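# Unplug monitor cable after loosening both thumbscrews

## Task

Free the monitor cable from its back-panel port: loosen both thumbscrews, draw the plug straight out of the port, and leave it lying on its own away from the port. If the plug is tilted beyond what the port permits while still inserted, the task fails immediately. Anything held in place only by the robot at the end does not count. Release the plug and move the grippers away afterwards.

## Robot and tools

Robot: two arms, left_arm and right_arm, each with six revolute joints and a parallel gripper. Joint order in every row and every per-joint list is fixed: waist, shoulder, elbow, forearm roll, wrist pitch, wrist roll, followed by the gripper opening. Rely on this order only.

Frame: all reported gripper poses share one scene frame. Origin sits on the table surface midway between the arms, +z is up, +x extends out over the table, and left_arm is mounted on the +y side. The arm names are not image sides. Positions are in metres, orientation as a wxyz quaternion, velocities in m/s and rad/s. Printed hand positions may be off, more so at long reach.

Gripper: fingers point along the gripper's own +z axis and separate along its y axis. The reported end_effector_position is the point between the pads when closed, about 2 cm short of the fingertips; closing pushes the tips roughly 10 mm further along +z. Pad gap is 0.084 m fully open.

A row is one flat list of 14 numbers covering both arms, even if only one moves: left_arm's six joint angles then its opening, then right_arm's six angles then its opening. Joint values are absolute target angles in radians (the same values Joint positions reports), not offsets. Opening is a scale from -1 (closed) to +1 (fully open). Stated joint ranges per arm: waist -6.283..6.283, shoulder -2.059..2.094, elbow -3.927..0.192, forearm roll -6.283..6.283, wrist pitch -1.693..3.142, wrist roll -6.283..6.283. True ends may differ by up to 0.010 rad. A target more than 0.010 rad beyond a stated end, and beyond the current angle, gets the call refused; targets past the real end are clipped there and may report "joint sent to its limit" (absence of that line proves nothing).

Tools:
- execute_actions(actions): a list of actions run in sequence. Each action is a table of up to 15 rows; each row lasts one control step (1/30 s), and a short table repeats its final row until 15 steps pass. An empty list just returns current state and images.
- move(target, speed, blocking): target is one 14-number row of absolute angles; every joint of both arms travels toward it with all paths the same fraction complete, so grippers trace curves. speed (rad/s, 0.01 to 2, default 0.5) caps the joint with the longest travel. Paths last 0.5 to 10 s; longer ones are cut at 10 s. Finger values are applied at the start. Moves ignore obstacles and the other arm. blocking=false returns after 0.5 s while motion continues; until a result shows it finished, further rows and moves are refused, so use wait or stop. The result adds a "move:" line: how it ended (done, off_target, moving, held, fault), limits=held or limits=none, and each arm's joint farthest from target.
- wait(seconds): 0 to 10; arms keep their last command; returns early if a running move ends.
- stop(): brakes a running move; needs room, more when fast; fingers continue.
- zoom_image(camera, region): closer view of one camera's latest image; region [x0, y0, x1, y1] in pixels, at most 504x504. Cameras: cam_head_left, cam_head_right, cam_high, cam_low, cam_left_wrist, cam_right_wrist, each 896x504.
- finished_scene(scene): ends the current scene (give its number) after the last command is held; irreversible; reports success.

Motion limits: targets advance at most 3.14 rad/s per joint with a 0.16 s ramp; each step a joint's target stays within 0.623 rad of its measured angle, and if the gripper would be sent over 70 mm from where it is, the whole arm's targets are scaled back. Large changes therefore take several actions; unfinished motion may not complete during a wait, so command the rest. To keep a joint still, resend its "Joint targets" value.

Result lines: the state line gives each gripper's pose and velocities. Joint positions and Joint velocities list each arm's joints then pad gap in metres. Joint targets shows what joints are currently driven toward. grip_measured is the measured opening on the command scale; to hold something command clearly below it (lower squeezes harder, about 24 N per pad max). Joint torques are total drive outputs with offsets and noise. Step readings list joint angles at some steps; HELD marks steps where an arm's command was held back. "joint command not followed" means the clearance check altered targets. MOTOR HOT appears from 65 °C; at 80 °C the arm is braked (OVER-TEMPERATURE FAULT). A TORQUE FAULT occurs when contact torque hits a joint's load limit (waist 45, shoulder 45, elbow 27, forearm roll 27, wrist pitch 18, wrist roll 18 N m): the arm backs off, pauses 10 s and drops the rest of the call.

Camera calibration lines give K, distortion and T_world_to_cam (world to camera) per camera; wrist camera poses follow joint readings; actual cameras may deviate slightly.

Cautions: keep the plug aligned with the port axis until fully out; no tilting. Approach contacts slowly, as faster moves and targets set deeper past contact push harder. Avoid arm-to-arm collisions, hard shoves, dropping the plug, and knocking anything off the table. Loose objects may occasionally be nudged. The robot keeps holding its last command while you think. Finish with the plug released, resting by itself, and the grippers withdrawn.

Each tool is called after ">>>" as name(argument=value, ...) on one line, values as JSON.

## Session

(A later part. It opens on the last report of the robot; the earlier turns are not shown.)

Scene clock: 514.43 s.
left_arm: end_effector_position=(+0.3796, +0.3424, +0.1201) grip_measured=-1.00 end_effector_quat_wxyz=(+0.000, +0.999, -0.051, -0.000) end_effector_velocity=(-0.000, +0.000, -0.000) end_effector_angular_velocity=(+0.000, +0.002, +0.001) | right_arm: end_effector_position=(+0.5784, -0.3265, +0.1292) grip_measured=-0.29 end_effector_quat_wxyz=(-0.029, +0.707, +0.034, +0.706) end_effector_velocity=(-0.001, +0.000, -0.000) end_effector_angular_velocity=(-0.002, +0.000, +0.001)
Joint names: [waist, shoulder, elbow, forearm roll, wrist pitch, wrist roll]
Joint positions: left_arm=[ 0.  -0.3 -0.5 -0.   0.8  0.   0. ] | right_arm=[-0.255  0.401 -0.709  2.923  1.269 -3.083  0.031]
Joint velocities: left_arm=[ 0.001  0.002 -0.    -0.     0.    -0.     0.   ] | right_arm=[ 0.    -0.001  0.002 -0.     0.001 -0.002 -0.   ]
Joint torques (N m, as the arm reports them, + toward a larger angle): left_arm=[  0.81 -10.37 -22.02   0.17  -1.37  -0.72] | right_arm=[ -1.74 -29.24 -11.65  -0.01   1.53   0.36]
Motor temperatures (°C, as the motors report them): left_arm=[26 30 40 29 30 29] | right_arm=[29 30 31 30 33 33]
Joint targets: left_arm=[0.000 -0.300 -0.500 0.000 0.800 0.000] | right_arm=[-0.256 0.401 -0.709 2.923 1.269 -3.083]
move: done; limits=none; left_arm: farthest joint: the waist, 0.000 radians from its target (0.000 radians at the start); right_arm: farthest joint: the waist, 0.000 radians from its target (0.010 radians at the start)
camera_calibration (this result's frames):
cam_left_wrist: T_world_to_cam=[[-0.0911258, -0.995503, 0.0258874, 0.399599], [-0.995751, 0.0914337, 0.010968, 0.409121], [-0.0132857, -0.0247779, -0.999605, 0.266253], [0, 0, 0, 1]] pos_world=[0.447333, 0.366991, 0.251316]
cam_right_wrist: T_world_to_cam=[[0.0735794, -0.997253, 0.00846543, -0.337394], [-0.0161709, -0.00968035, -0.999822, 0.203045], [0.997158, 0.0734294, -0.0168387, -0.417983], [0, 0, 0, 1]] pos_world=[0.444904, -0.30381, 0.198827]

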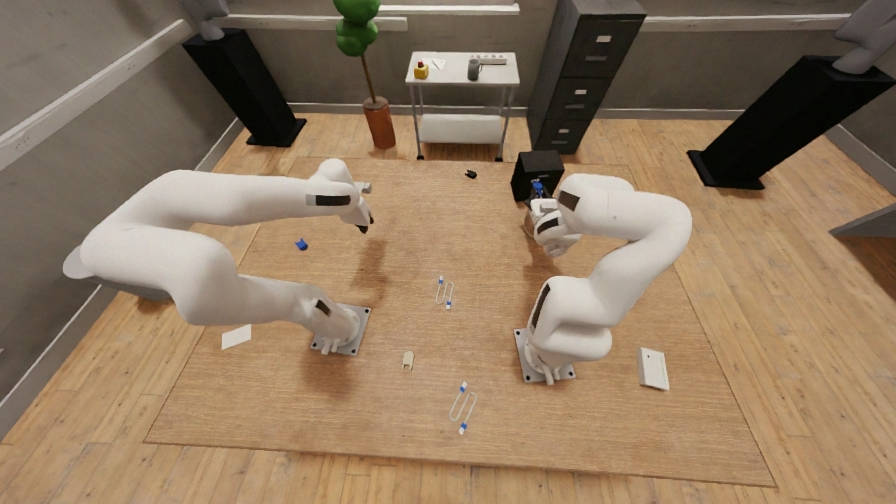

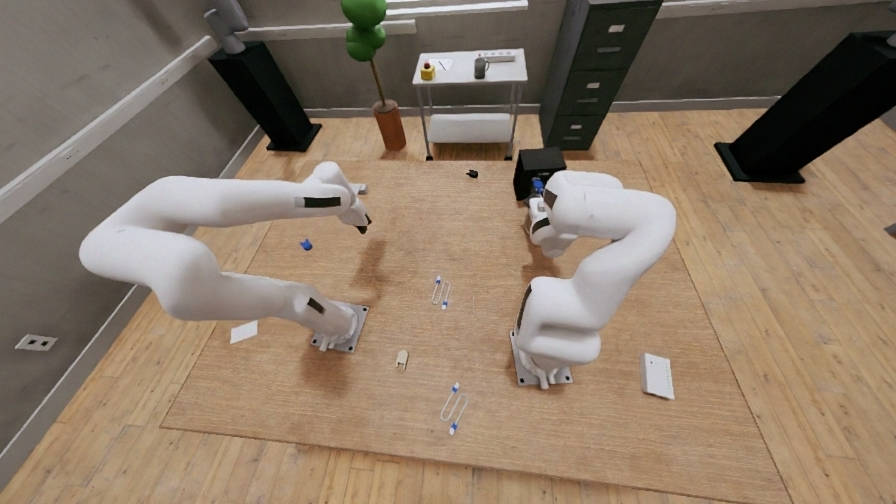

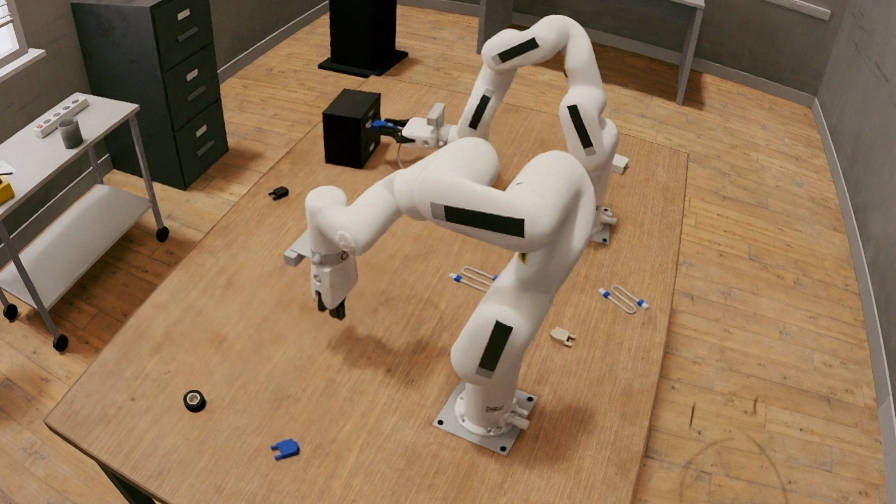

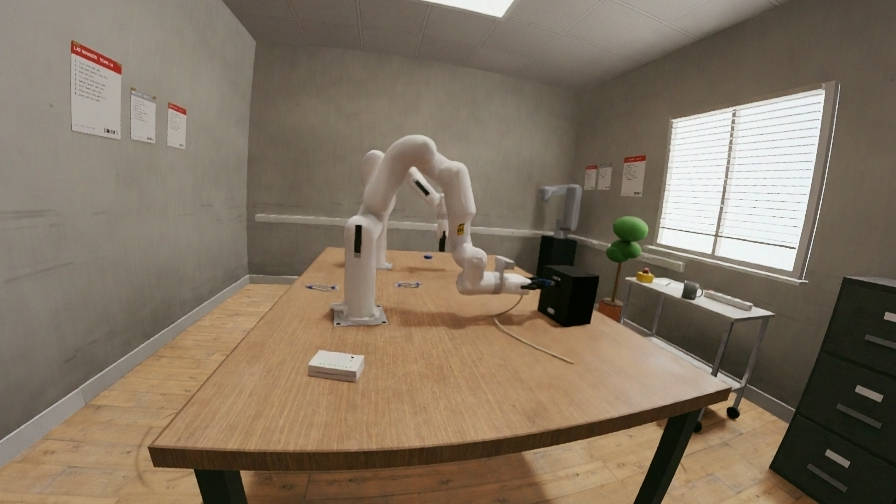

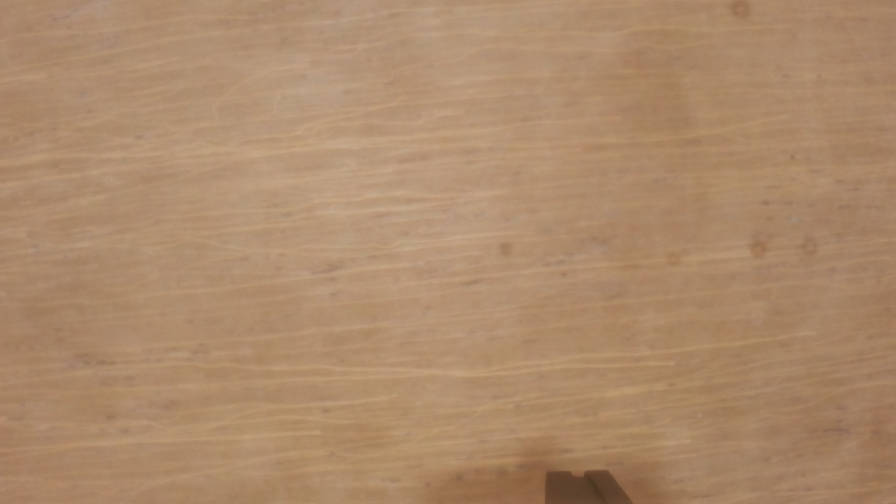

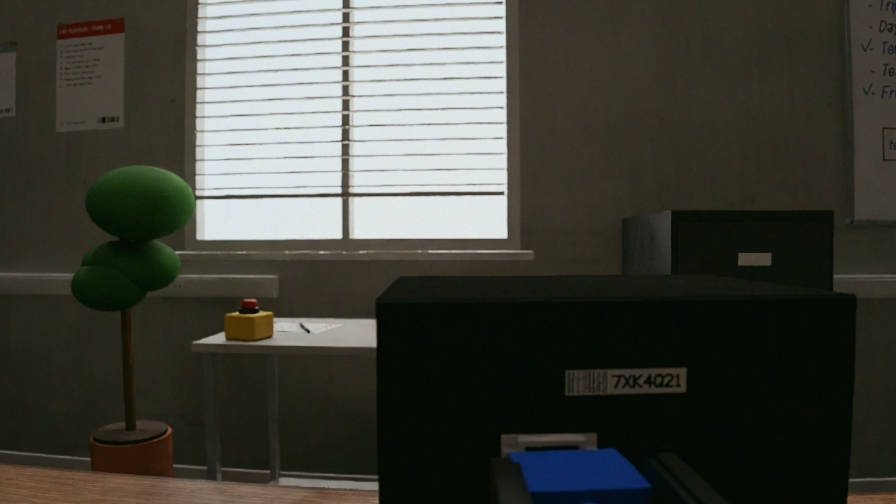

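Out.

>>> move(target=[0,-0.3,-0.5,0,0.8,0,-1,-0.275,0.346,-0.603,2.903,1.319,-3.083,-1], speed=0.1)

>>> move(target=[0,-0.3,-0.5,0,0.8,0,-1,-0.275,0.456,-0.603,2.903,1.159,-3.083,-1], speed=0.12)

>>> move(target=[0,-0.3,-0.5,0,0.8,0,-1,-0.275,0.456,-0.603,2.903,1.159,-3.083,0.5])

>>> move(target=[0,-0.3,-0.5,0,0.8,0,-1,-0.275,0.1,-0.6,2.903,0.75,-3.083,1], speed=0.3)

Scene clock: 527.10 s.
left_arm: end_effector_position=(+0.3796, +0.3424, +0.1201) grip_measured=-1.00 end_effector_quat_wxyz=(+0.000, +0.999, -0.051, -0.000) end_effector_velocity=(+0.000, -0.000, +0.000) end_effector_angular_velocity=(+0.000, -0.001, -0.000) | right_arm: end_effector_position=(+0.5485, -0.3279, +0.1287) grip_measured=-0.29 end_effector_quat_wxyz=(-0.032, +0.707, +0.033, +0.706) end_effector_velocity=(-0.001, -0.000, +0.000) end_effector_angular_velocity=(-0.001, -0.000, -0.001)
Joint names: [waist, shoulder, elbow, forearm roll, wrist pitch, wrist roll]
Joint positions: left_arm=[-0.  -0.3 -0.5 -0.   0.8 -0.   0. ] | right_arm=[-0.275  0.346 -0.603  2.903  1.319 -3.083  0.031]
Joint velocities: left_arm=[-0. -0. -0.  0. -0. -0.  0.] | right_arm=[-0.001 -0.001  0.003  0.     0.001 -0.001 -0.   ]
Joint torques (N m, as the arm reports them, + toward a larger angle): left_arm=[  0.28 -10.4  -21.91   0.2   -1.37  -0.48] | right_arm=[ -1.53 -26.21 -10.91  -0.18   1.55   0.61]
Motor temperatures (°C, as the motors report them): left_arm=[26 30 40 29 30 29] | right_arm=[29 30 31 30 33 33]
Joint targets: left_arm=[0.000 -0.300 -0.500 0.000 0.800 0.000] | right_arm=[-0.275 0.346 -0.603 2.903 1.319 -3.083]
move: done; limits=none; left_arm: farthest joint: the waist, 0.000 radians from its target (0.000 radians at the start); right_arm: farthest joint: the waist, 0.000 radians from its target (0.019 radians at the start)
camera_calibration (this result's frames):
cam_left_wrist: T_world_to_cam=[[-0.0911257, -0.995503, 0.0258874, 0.399599], [-0.995751, 0.0914337, 0.0109684, 0.409121], [-0.0132861, -0.0247779, -0.999605, 0.266253], [0, 0, 0, 1]] pos_world=[0.447333, 0.366991, 0.251316]
cam_right_wrist: T_world_to_cam=[[0.0760854, -0.997098, 0.00270246, -0.33722], [-0.0176747, -0.00405859, -0.999836, 0.204729], [0.996945, 0.0760251, -0.0179322, -0.387], [0, 0, 0, 1]] pos_world=[0.415094, -0.305989, 0.198667]

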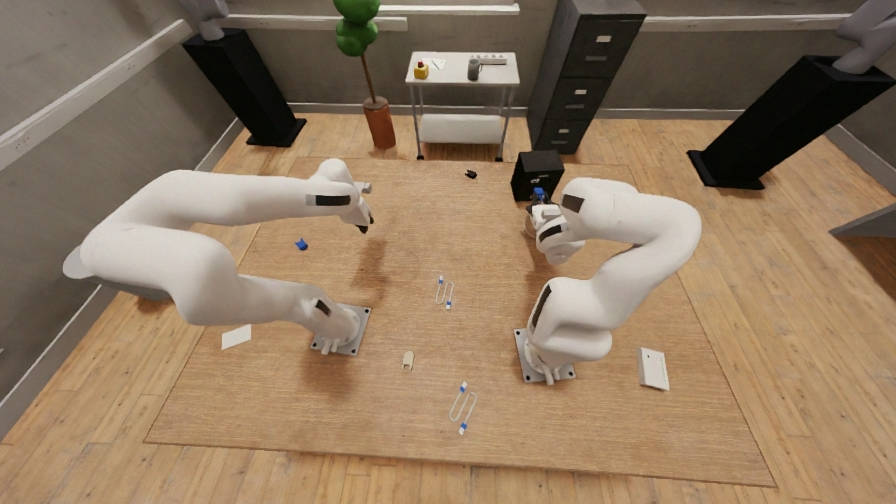

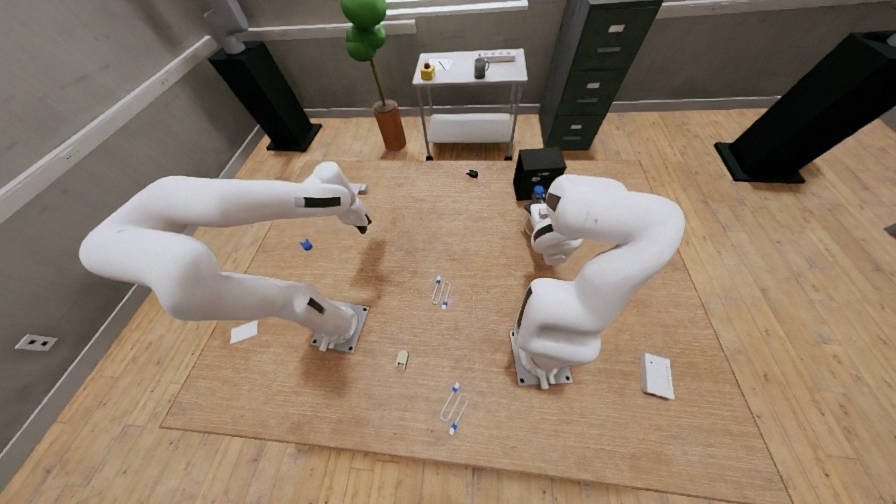

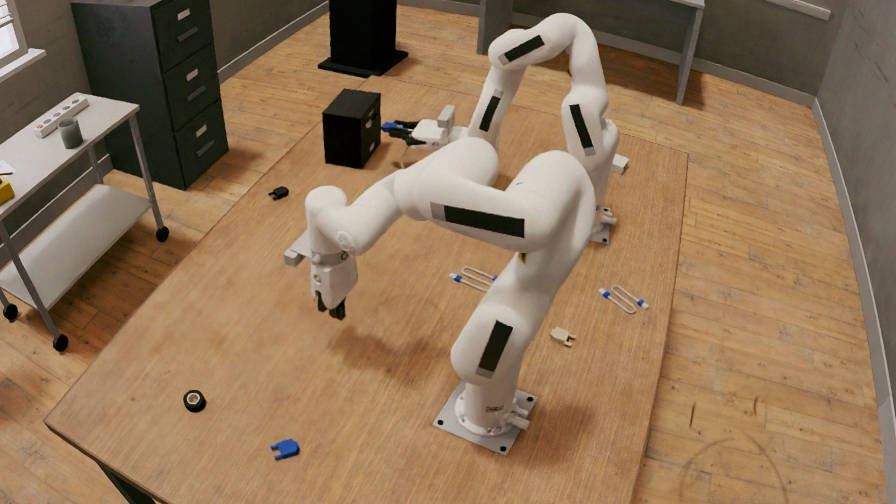

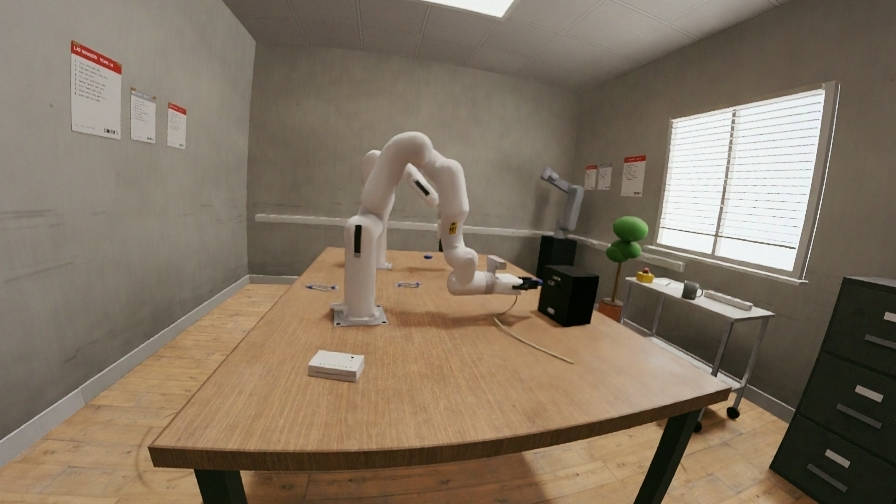

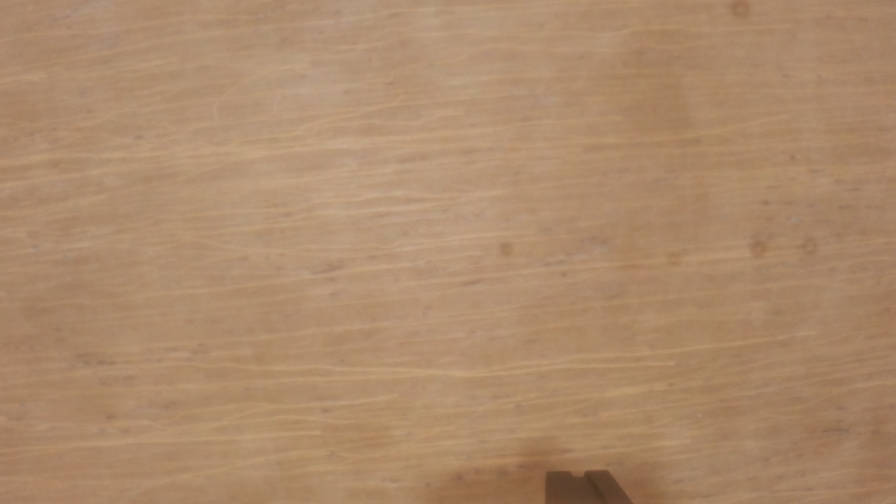

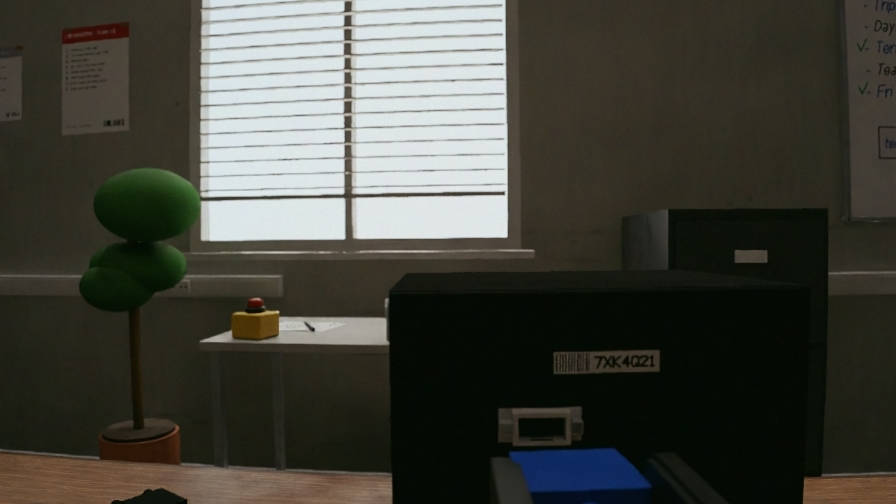

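Scene clock: 528.83 s.
left_arm: end_effector_position=(+0.3796, +0.3424, +0.1201) grip_measured=-1.00 end_effector_quat_wxyz=(+0.000, +0.999, -0.051, -0.000) end_effector_velocity=(+0.000, -0.000, +0.000) end_effector_angular_velocity=(-0.000, -0.001, -0.000) | right_arm: end_effector_position=(+0.5110, -0.3286, +0.0317) grip_measured=-0.29 end_effector_quat_wxyz=(-0.034, +0.795, +0.026, +0.605) end_effector_velocity=(-0.001, -0.000, -0.002) end_effector_angular_velocity=(-0.000, +0.006, -0.001)
Joint names: [waist, shoulder, elbow, forearm roll, wrist pitch, wrist roll]
Joint positions: left_arm=[ 0.  -0.3 -0.5  0.   0.8 -0.   0. ] | right_arm=[-0.275  0.456 -0.603  2.903  1.159 -3.083  0.031]
Joint velocities: left_arm=[-0.001 -0.001 -0.    -0.001 -0.    -0.     0.   ] | right_arm=[-0.     0.002  0.001  0.    -0.003 -0.    -0.   ]
Joint torques (N m, as the arm reports them, + toward a larger angle): left_arm=[  0.92 -11.1  -22.84   0.04  -1.35  -0.5 ] | right_arm=[ -1.91 -26.2   -8.24  -0.04   1.13   0.37]
Motor temperatures (°C, as the motors report them): left_arm=[26 30 40 29 30 29] | right_arm=[29 30 31 30 33 33]
Joint targets: left_arm=[0.000 -0.300 -0.500 0.000 0.800 0.000] | right_arm=[-0.275 0.456 -0.603 2.903 1.159 -3.083]
move: done; limits=none; left_arm: farthest joint: the waist, 0.000 radians from its target (0.000 radians at the start); right_arm: farthest joint: the waist, 0.000 radians from its target (0.000 radians at the start)
camera_calibration (this result's frames):
cam_left_wrist: T_world_to_cam=[[-0.0911256, -0.995503, 0.0258873, 0.399599], [-0.995751, 0.0914336, 0.0109684, 0.409121], [-0.013286, -0.0247778, -0.999605, 0.266253], [0, 0, 0, 1]] pos_world=[0.447333, 0.366991, 0.251316]
cam_right_wrist: T_world_to_cam=[[0.066603, -0.997646, -0.0163508, -0.329476], [-0.281318, -0.00305337, -0.95961, 0.240848], [0.957301, 0.0685127, -0.280859, -0.325127], [0, 0, 0, 1]] pos_world=[0.400943, -0.305689, 0.134418]

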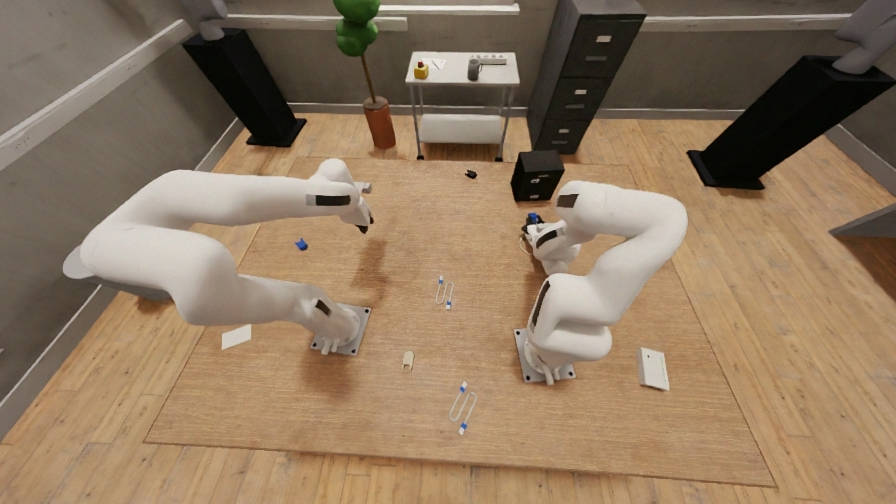

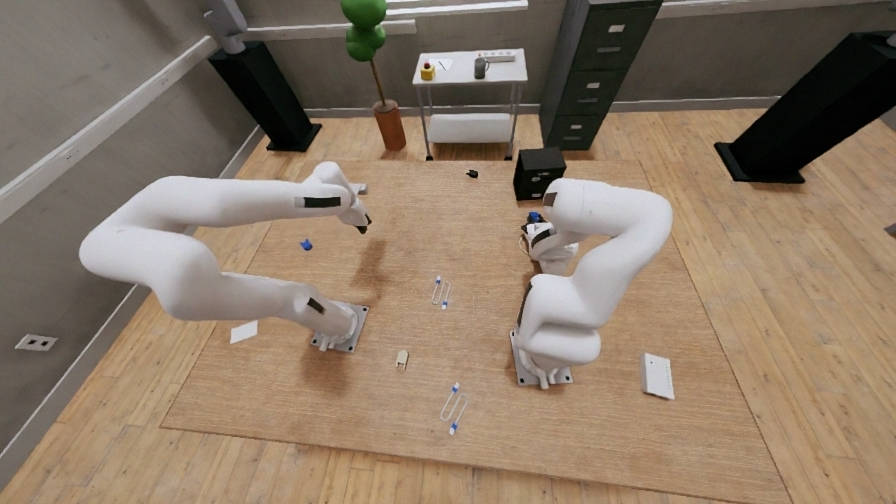

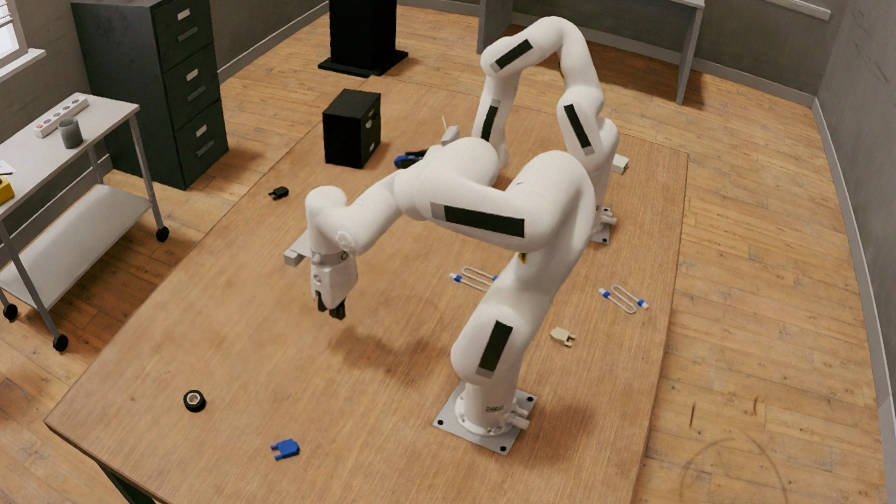

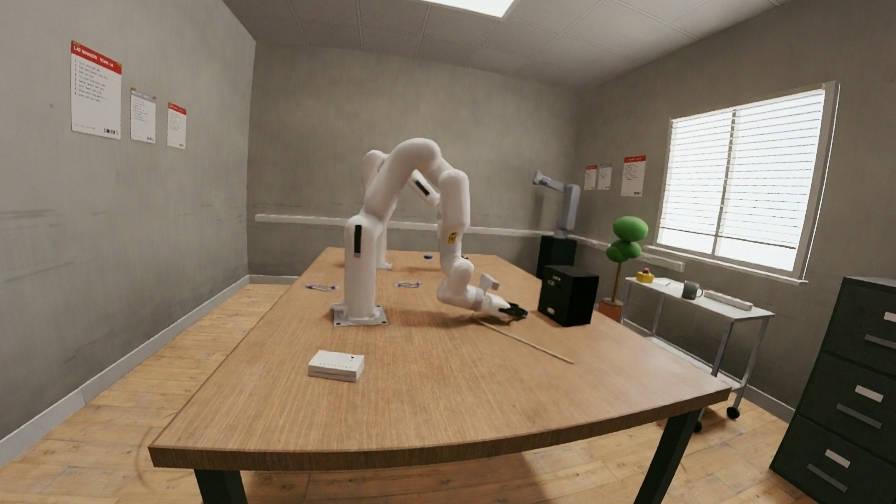

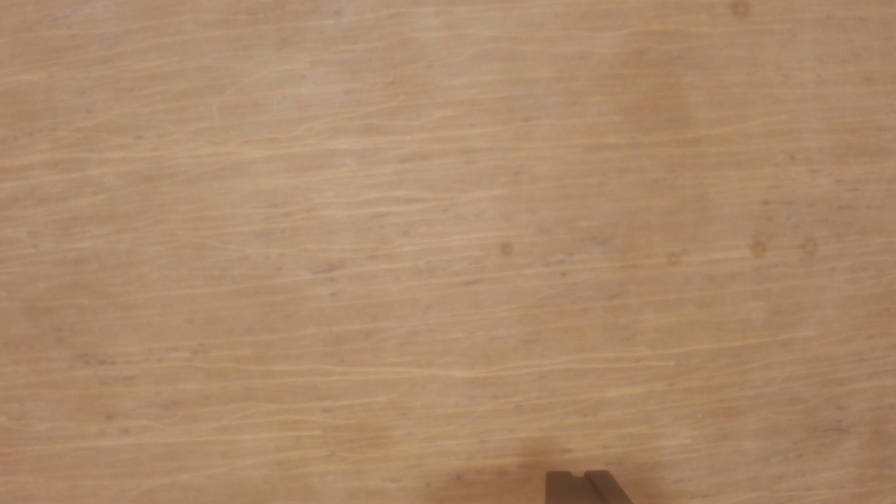

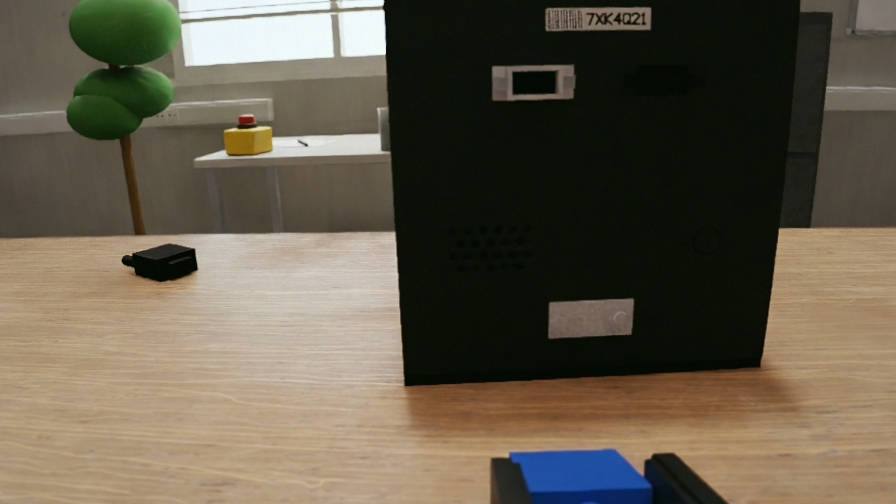

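Scene clock: 529.53 s.
left_arm: end_effector_position=(+0.3796, +0.3424, +0.1201) grip_measured=-1.00 end_effector_quat_wxyz=(+0.000, +0.999, -0.051, -0.000) end_effector_velocity=(+0.000, -0.000, -0.000) end_effector_angular_velocity=(+0.000, +0.001, +0.000) | right_arm: end_effector_position=(+0.5108, -0.3285, +0.0314) grip_measured=+0.49 end_effector_quat_wxyz=(-0.034, +0.795, +0.026, +0.605) end_effector_velocity=(-0.000, +0.000, -0.000) end_effector_angular_velocity=(+0.000, +0.000, -0.000)
Joint names: [waist, shoulder, elbow, forearm roll, wrist pitch, wrist roll]
Joint positions: left_arm=[-0.  -0.3 -0.5 -0.   0.8  0.   0. ] | right_arm=[-0.275  0.456 -0.603  2.903  1.159 -3.083  0.065]
Joint velocities: left_arm=[-0.     0.001 -0.001  0.     0.    -0.001  0.   ] | right_arm=[ 0.     0.001 -0.     0.001  0.    -0.    -0.   ]
Joint torques (N m, as the arm reports them, + toward a larger angle): left_arm=[  0.42 -10.45 -22.23  -0.01  -1.32  -0.51] | right_arm=[ -1.9  -26.45  -8.36  -0.18   1.3    0.32]
Motor temperatures (°C, as the motors report them): left_arm=[26 30 40 29 30 29] | right_arm=[29 30 31 30 33 33]
Joint targets: left_arm=[0.000 -0.300 -0.500 0.000 0.800 0.000] | right_arm=[-0.275 0.456 -0.603 2.903 1.159 -3.083]
move: done; limits=none; left_arm: farthest joint: the waist, 0.000 radians from its target (0.000 radians at the start); right_arm: farthest joint: the waist, 0.000 radians from its target (0.000 radians at the start)
camera_calibration (this result's frames):
cam_left_wrist: T_world_to_cam=[[-0.0911258, -0.995503, 0.0258874, 0.399599], [-0.995751, 0.0914337, 0.0109682, 0.409121], [-0.0132858, -0.0247779, -0.999605, 0.266253], [0, 0, 0, 1]] pos_world=[0.447333, 0.366991, 0.251316]
cam_right_wrist: T_world_to_cam=[[0.066599, -0.997645, -0.0164254, -0.329446], [-0.281972, -0.00302732, -0.959418, 0.240893], [0.957108, 0.0685278, -0.281509, -0.324916], [0, 0, 0, 1]] pos_world=[0.400846, -0.305675, 0.134239]

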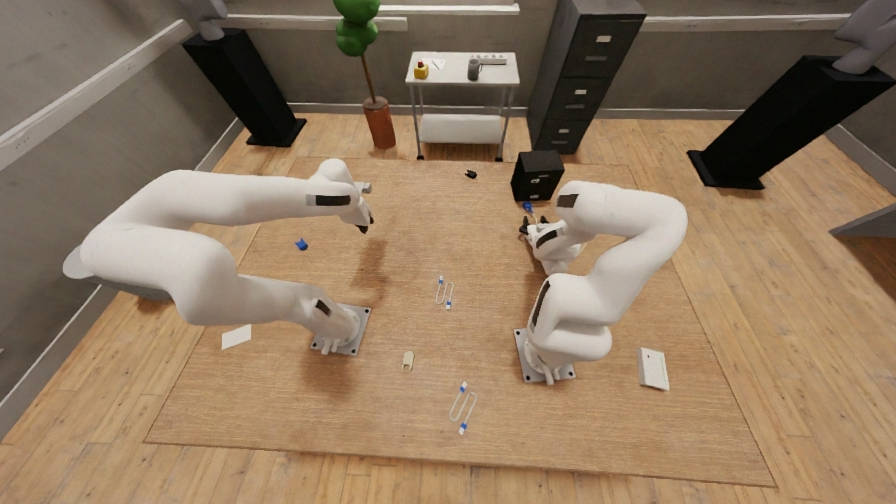

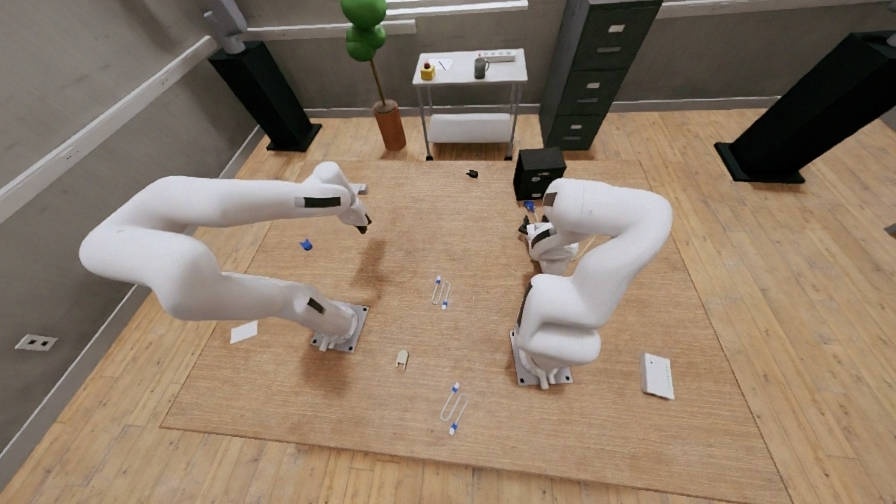

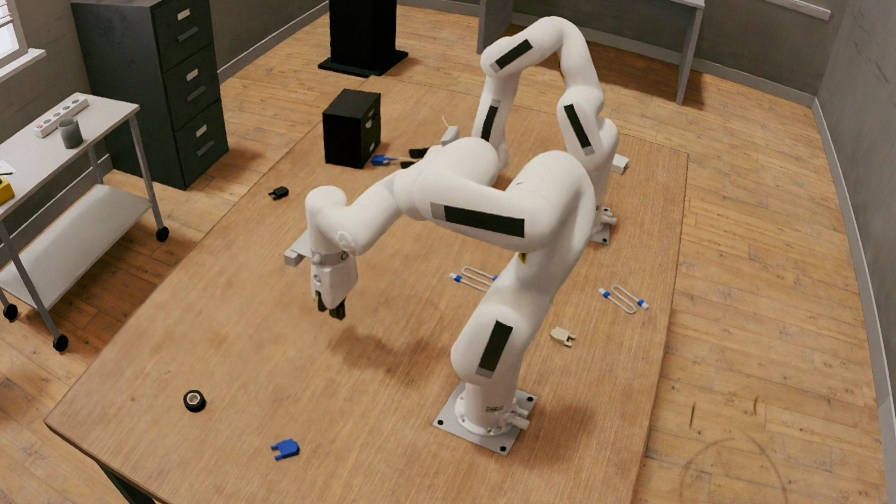

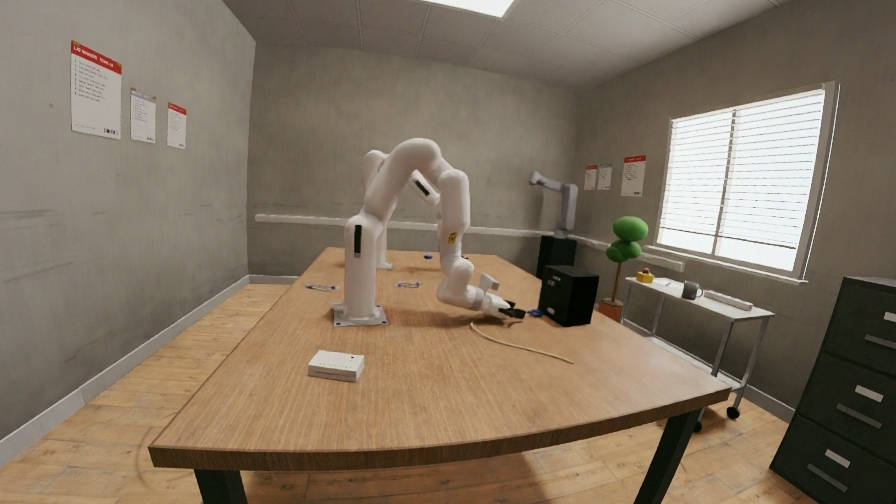

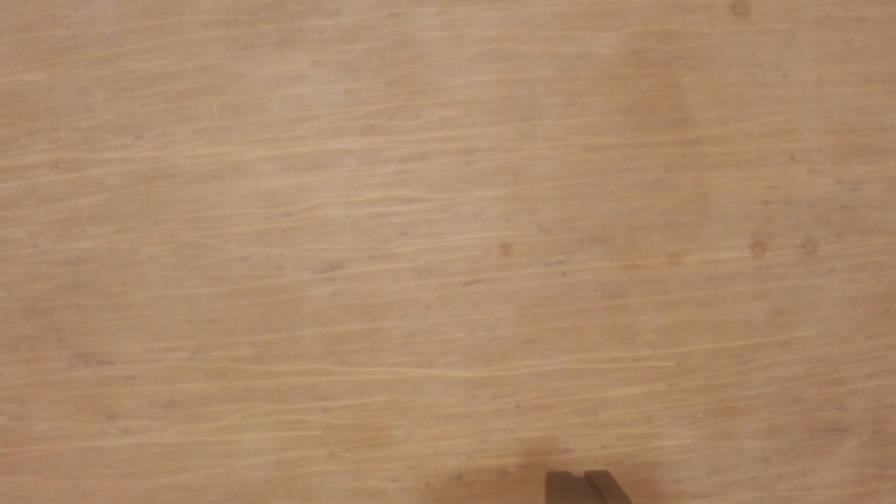

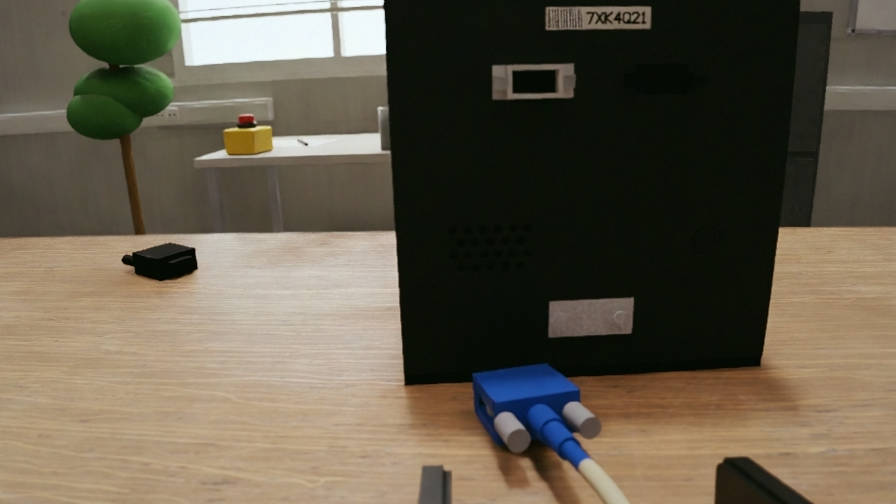

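Scene clock: 531.40 s.
left_arm: end_effector_position=(+0.3796, +0.3424, +0.1201) grip_measured=-1.00 end_effector_quat_wxyz=(+0.000, +0.999, -0.051, -0.000) end_effector_velocity=(-0.000, +0.000, -0.001) end_effector_angular_velocity=(+0.000, +0.002, -0.000) | right_arm: end_effector_position=(+0.5162, -0.3494, +0.1281) grip_measured=+1.00 end_effector_quat_wxyz=(+0.008, +0.813, +0.038, +0.581) end_effector_velocity=(+0.000, +0.000, +0.001) end_effector_angular_velocity=(-0.001, -0.001, +0.000)
Joint names: [waist, shoulder, elbow, forearm roll, wrist pitch, wrist roll]
Joint positions: left_arm=[-0.  -0.3 -0.5  0.   0.8  0.   0. ] | right_arm=[-0.275  0.1   -0.6    2.903  0.75  -3.083  0.084]
Joint velocities: left_arm=[ 0.001  0.002 -0.     0.     0.     0.     0.   ] | right_arm=[ 0.001 -0.002 -0.001  0.    -0.002 -0.001  0.   ]
Joint torques (N m, as the arm reports them, + toward a larger angle): left_arm=[  0.8  -10.9  -22.48   0.34  -1.54  -0.38] | right_arm=[ -1.72 -23.64 -13.27  -0.38   1.24   0.64]
Motor temperatures (°C, as the motors report them): left_arm=[26 30 40 29 30 29] | right_arm=[29 30 31 30 33 33]
Joint targets: left_arm=[0.000 -0.300 -0.500 0.000 0.800 0.000] | right_arm=[-0.275 0.100 -0.600 2.903 0.750 -3.083]
move: done; limits=none; left_arm: farthest joint: the waist, 0.000 radians from its target (0.000 radians at the start); right_arm: farthest joint: the waist, 0.000 radians from its target (0.000 radians at the start)
camera_calibration (this result's frames):
cam_left_wrist: T_world_to_cam=[[-0.0911258, -0.995503, 0.0258873, 0.399599], [-0.995751, 0.0914337, 0.0109683, 0.409121], [-0.013286, -0.0247778, -0.999605, 0.266253], [0, 0, 0, 1]] pos_world=[0.447333, 0.366991, 0.251316]
cam_right_wrist: T_world_to_cam=[[0.0375285, -0.997219, 0.0643908, -0.344204], [-0.337436, -0.0732975, -0.93849, 0.336498], [0.9406, 0.0134924, -0.339248, -0.304748], [0, 0, 0, 1]] pos_world=[0.41311, -0.314471, 0.234579]

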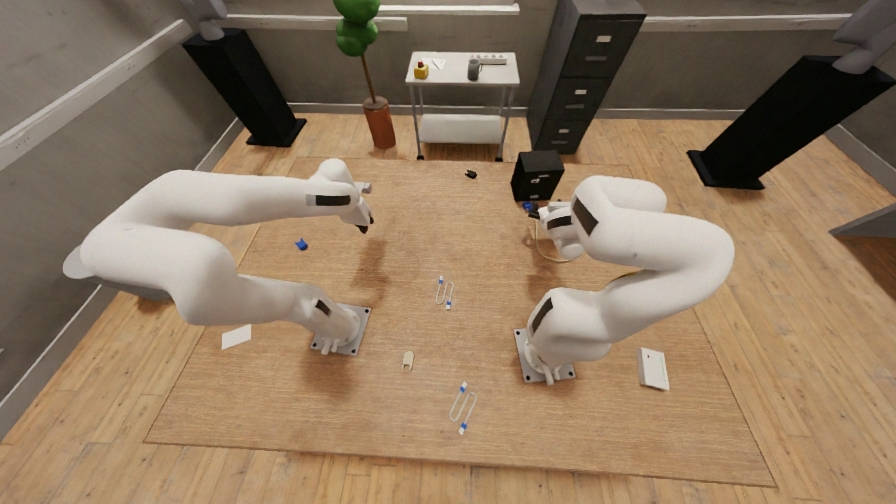

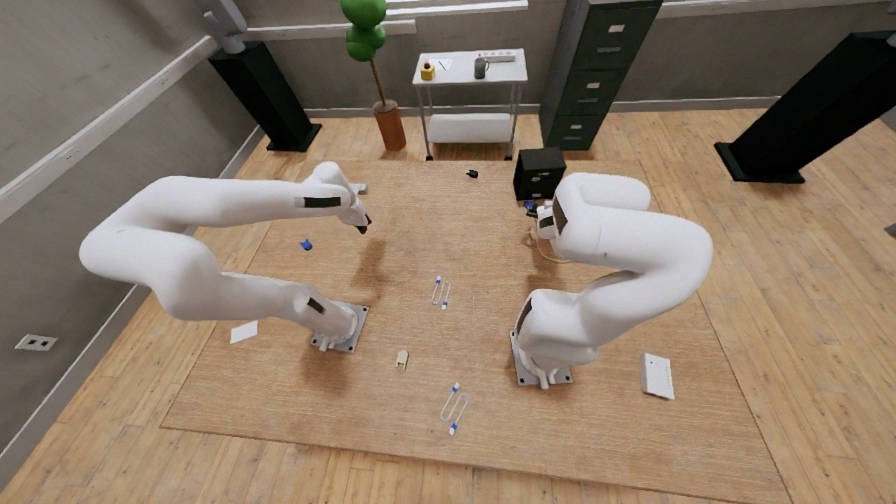

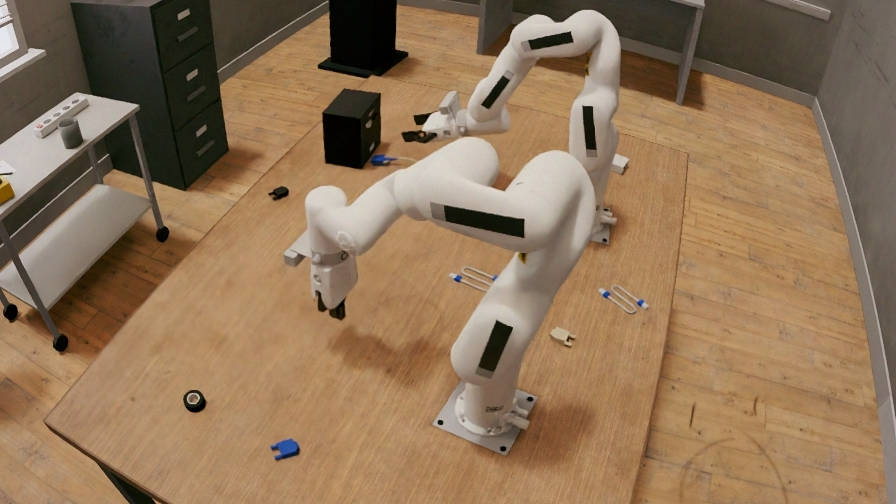

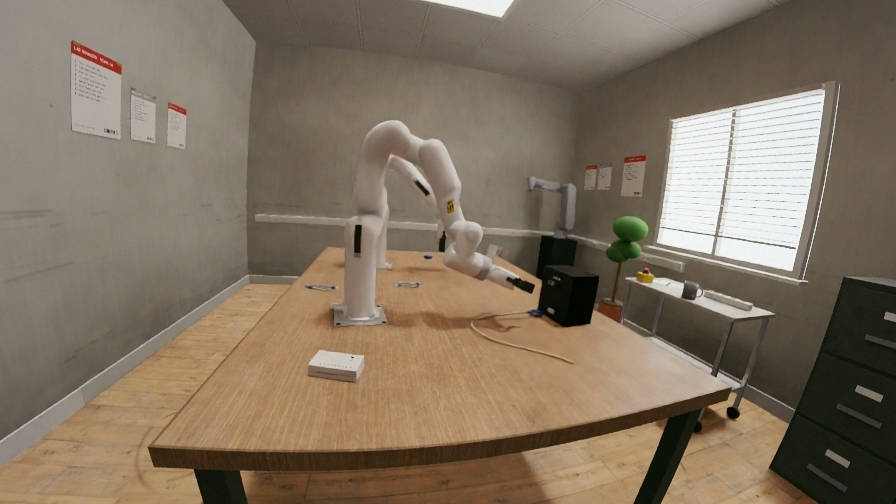

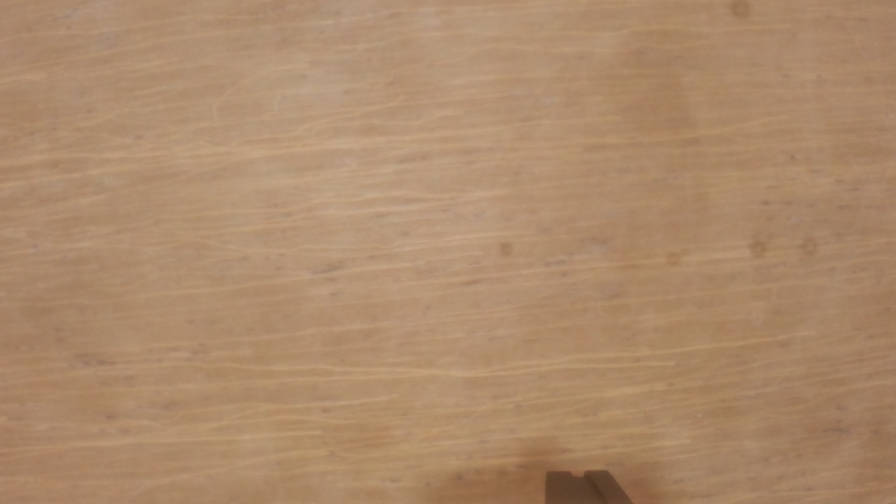

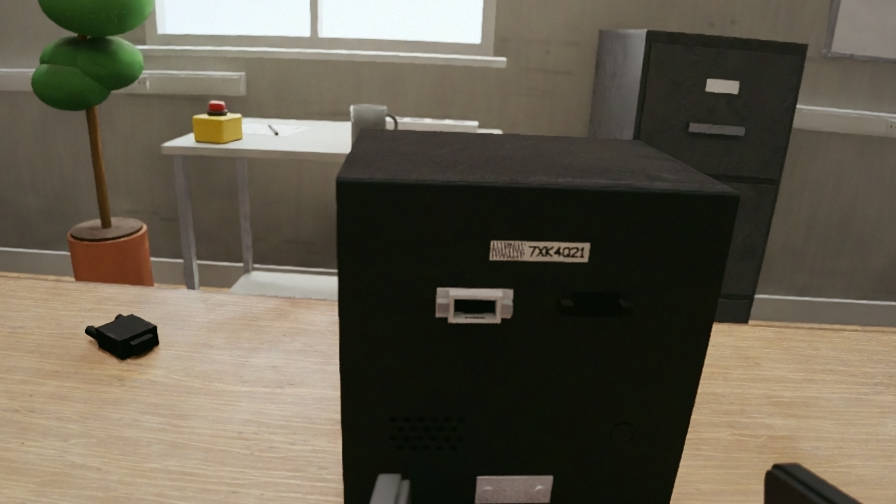

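>>> finished_scene(scene=2)

The scene is finished: the task was done.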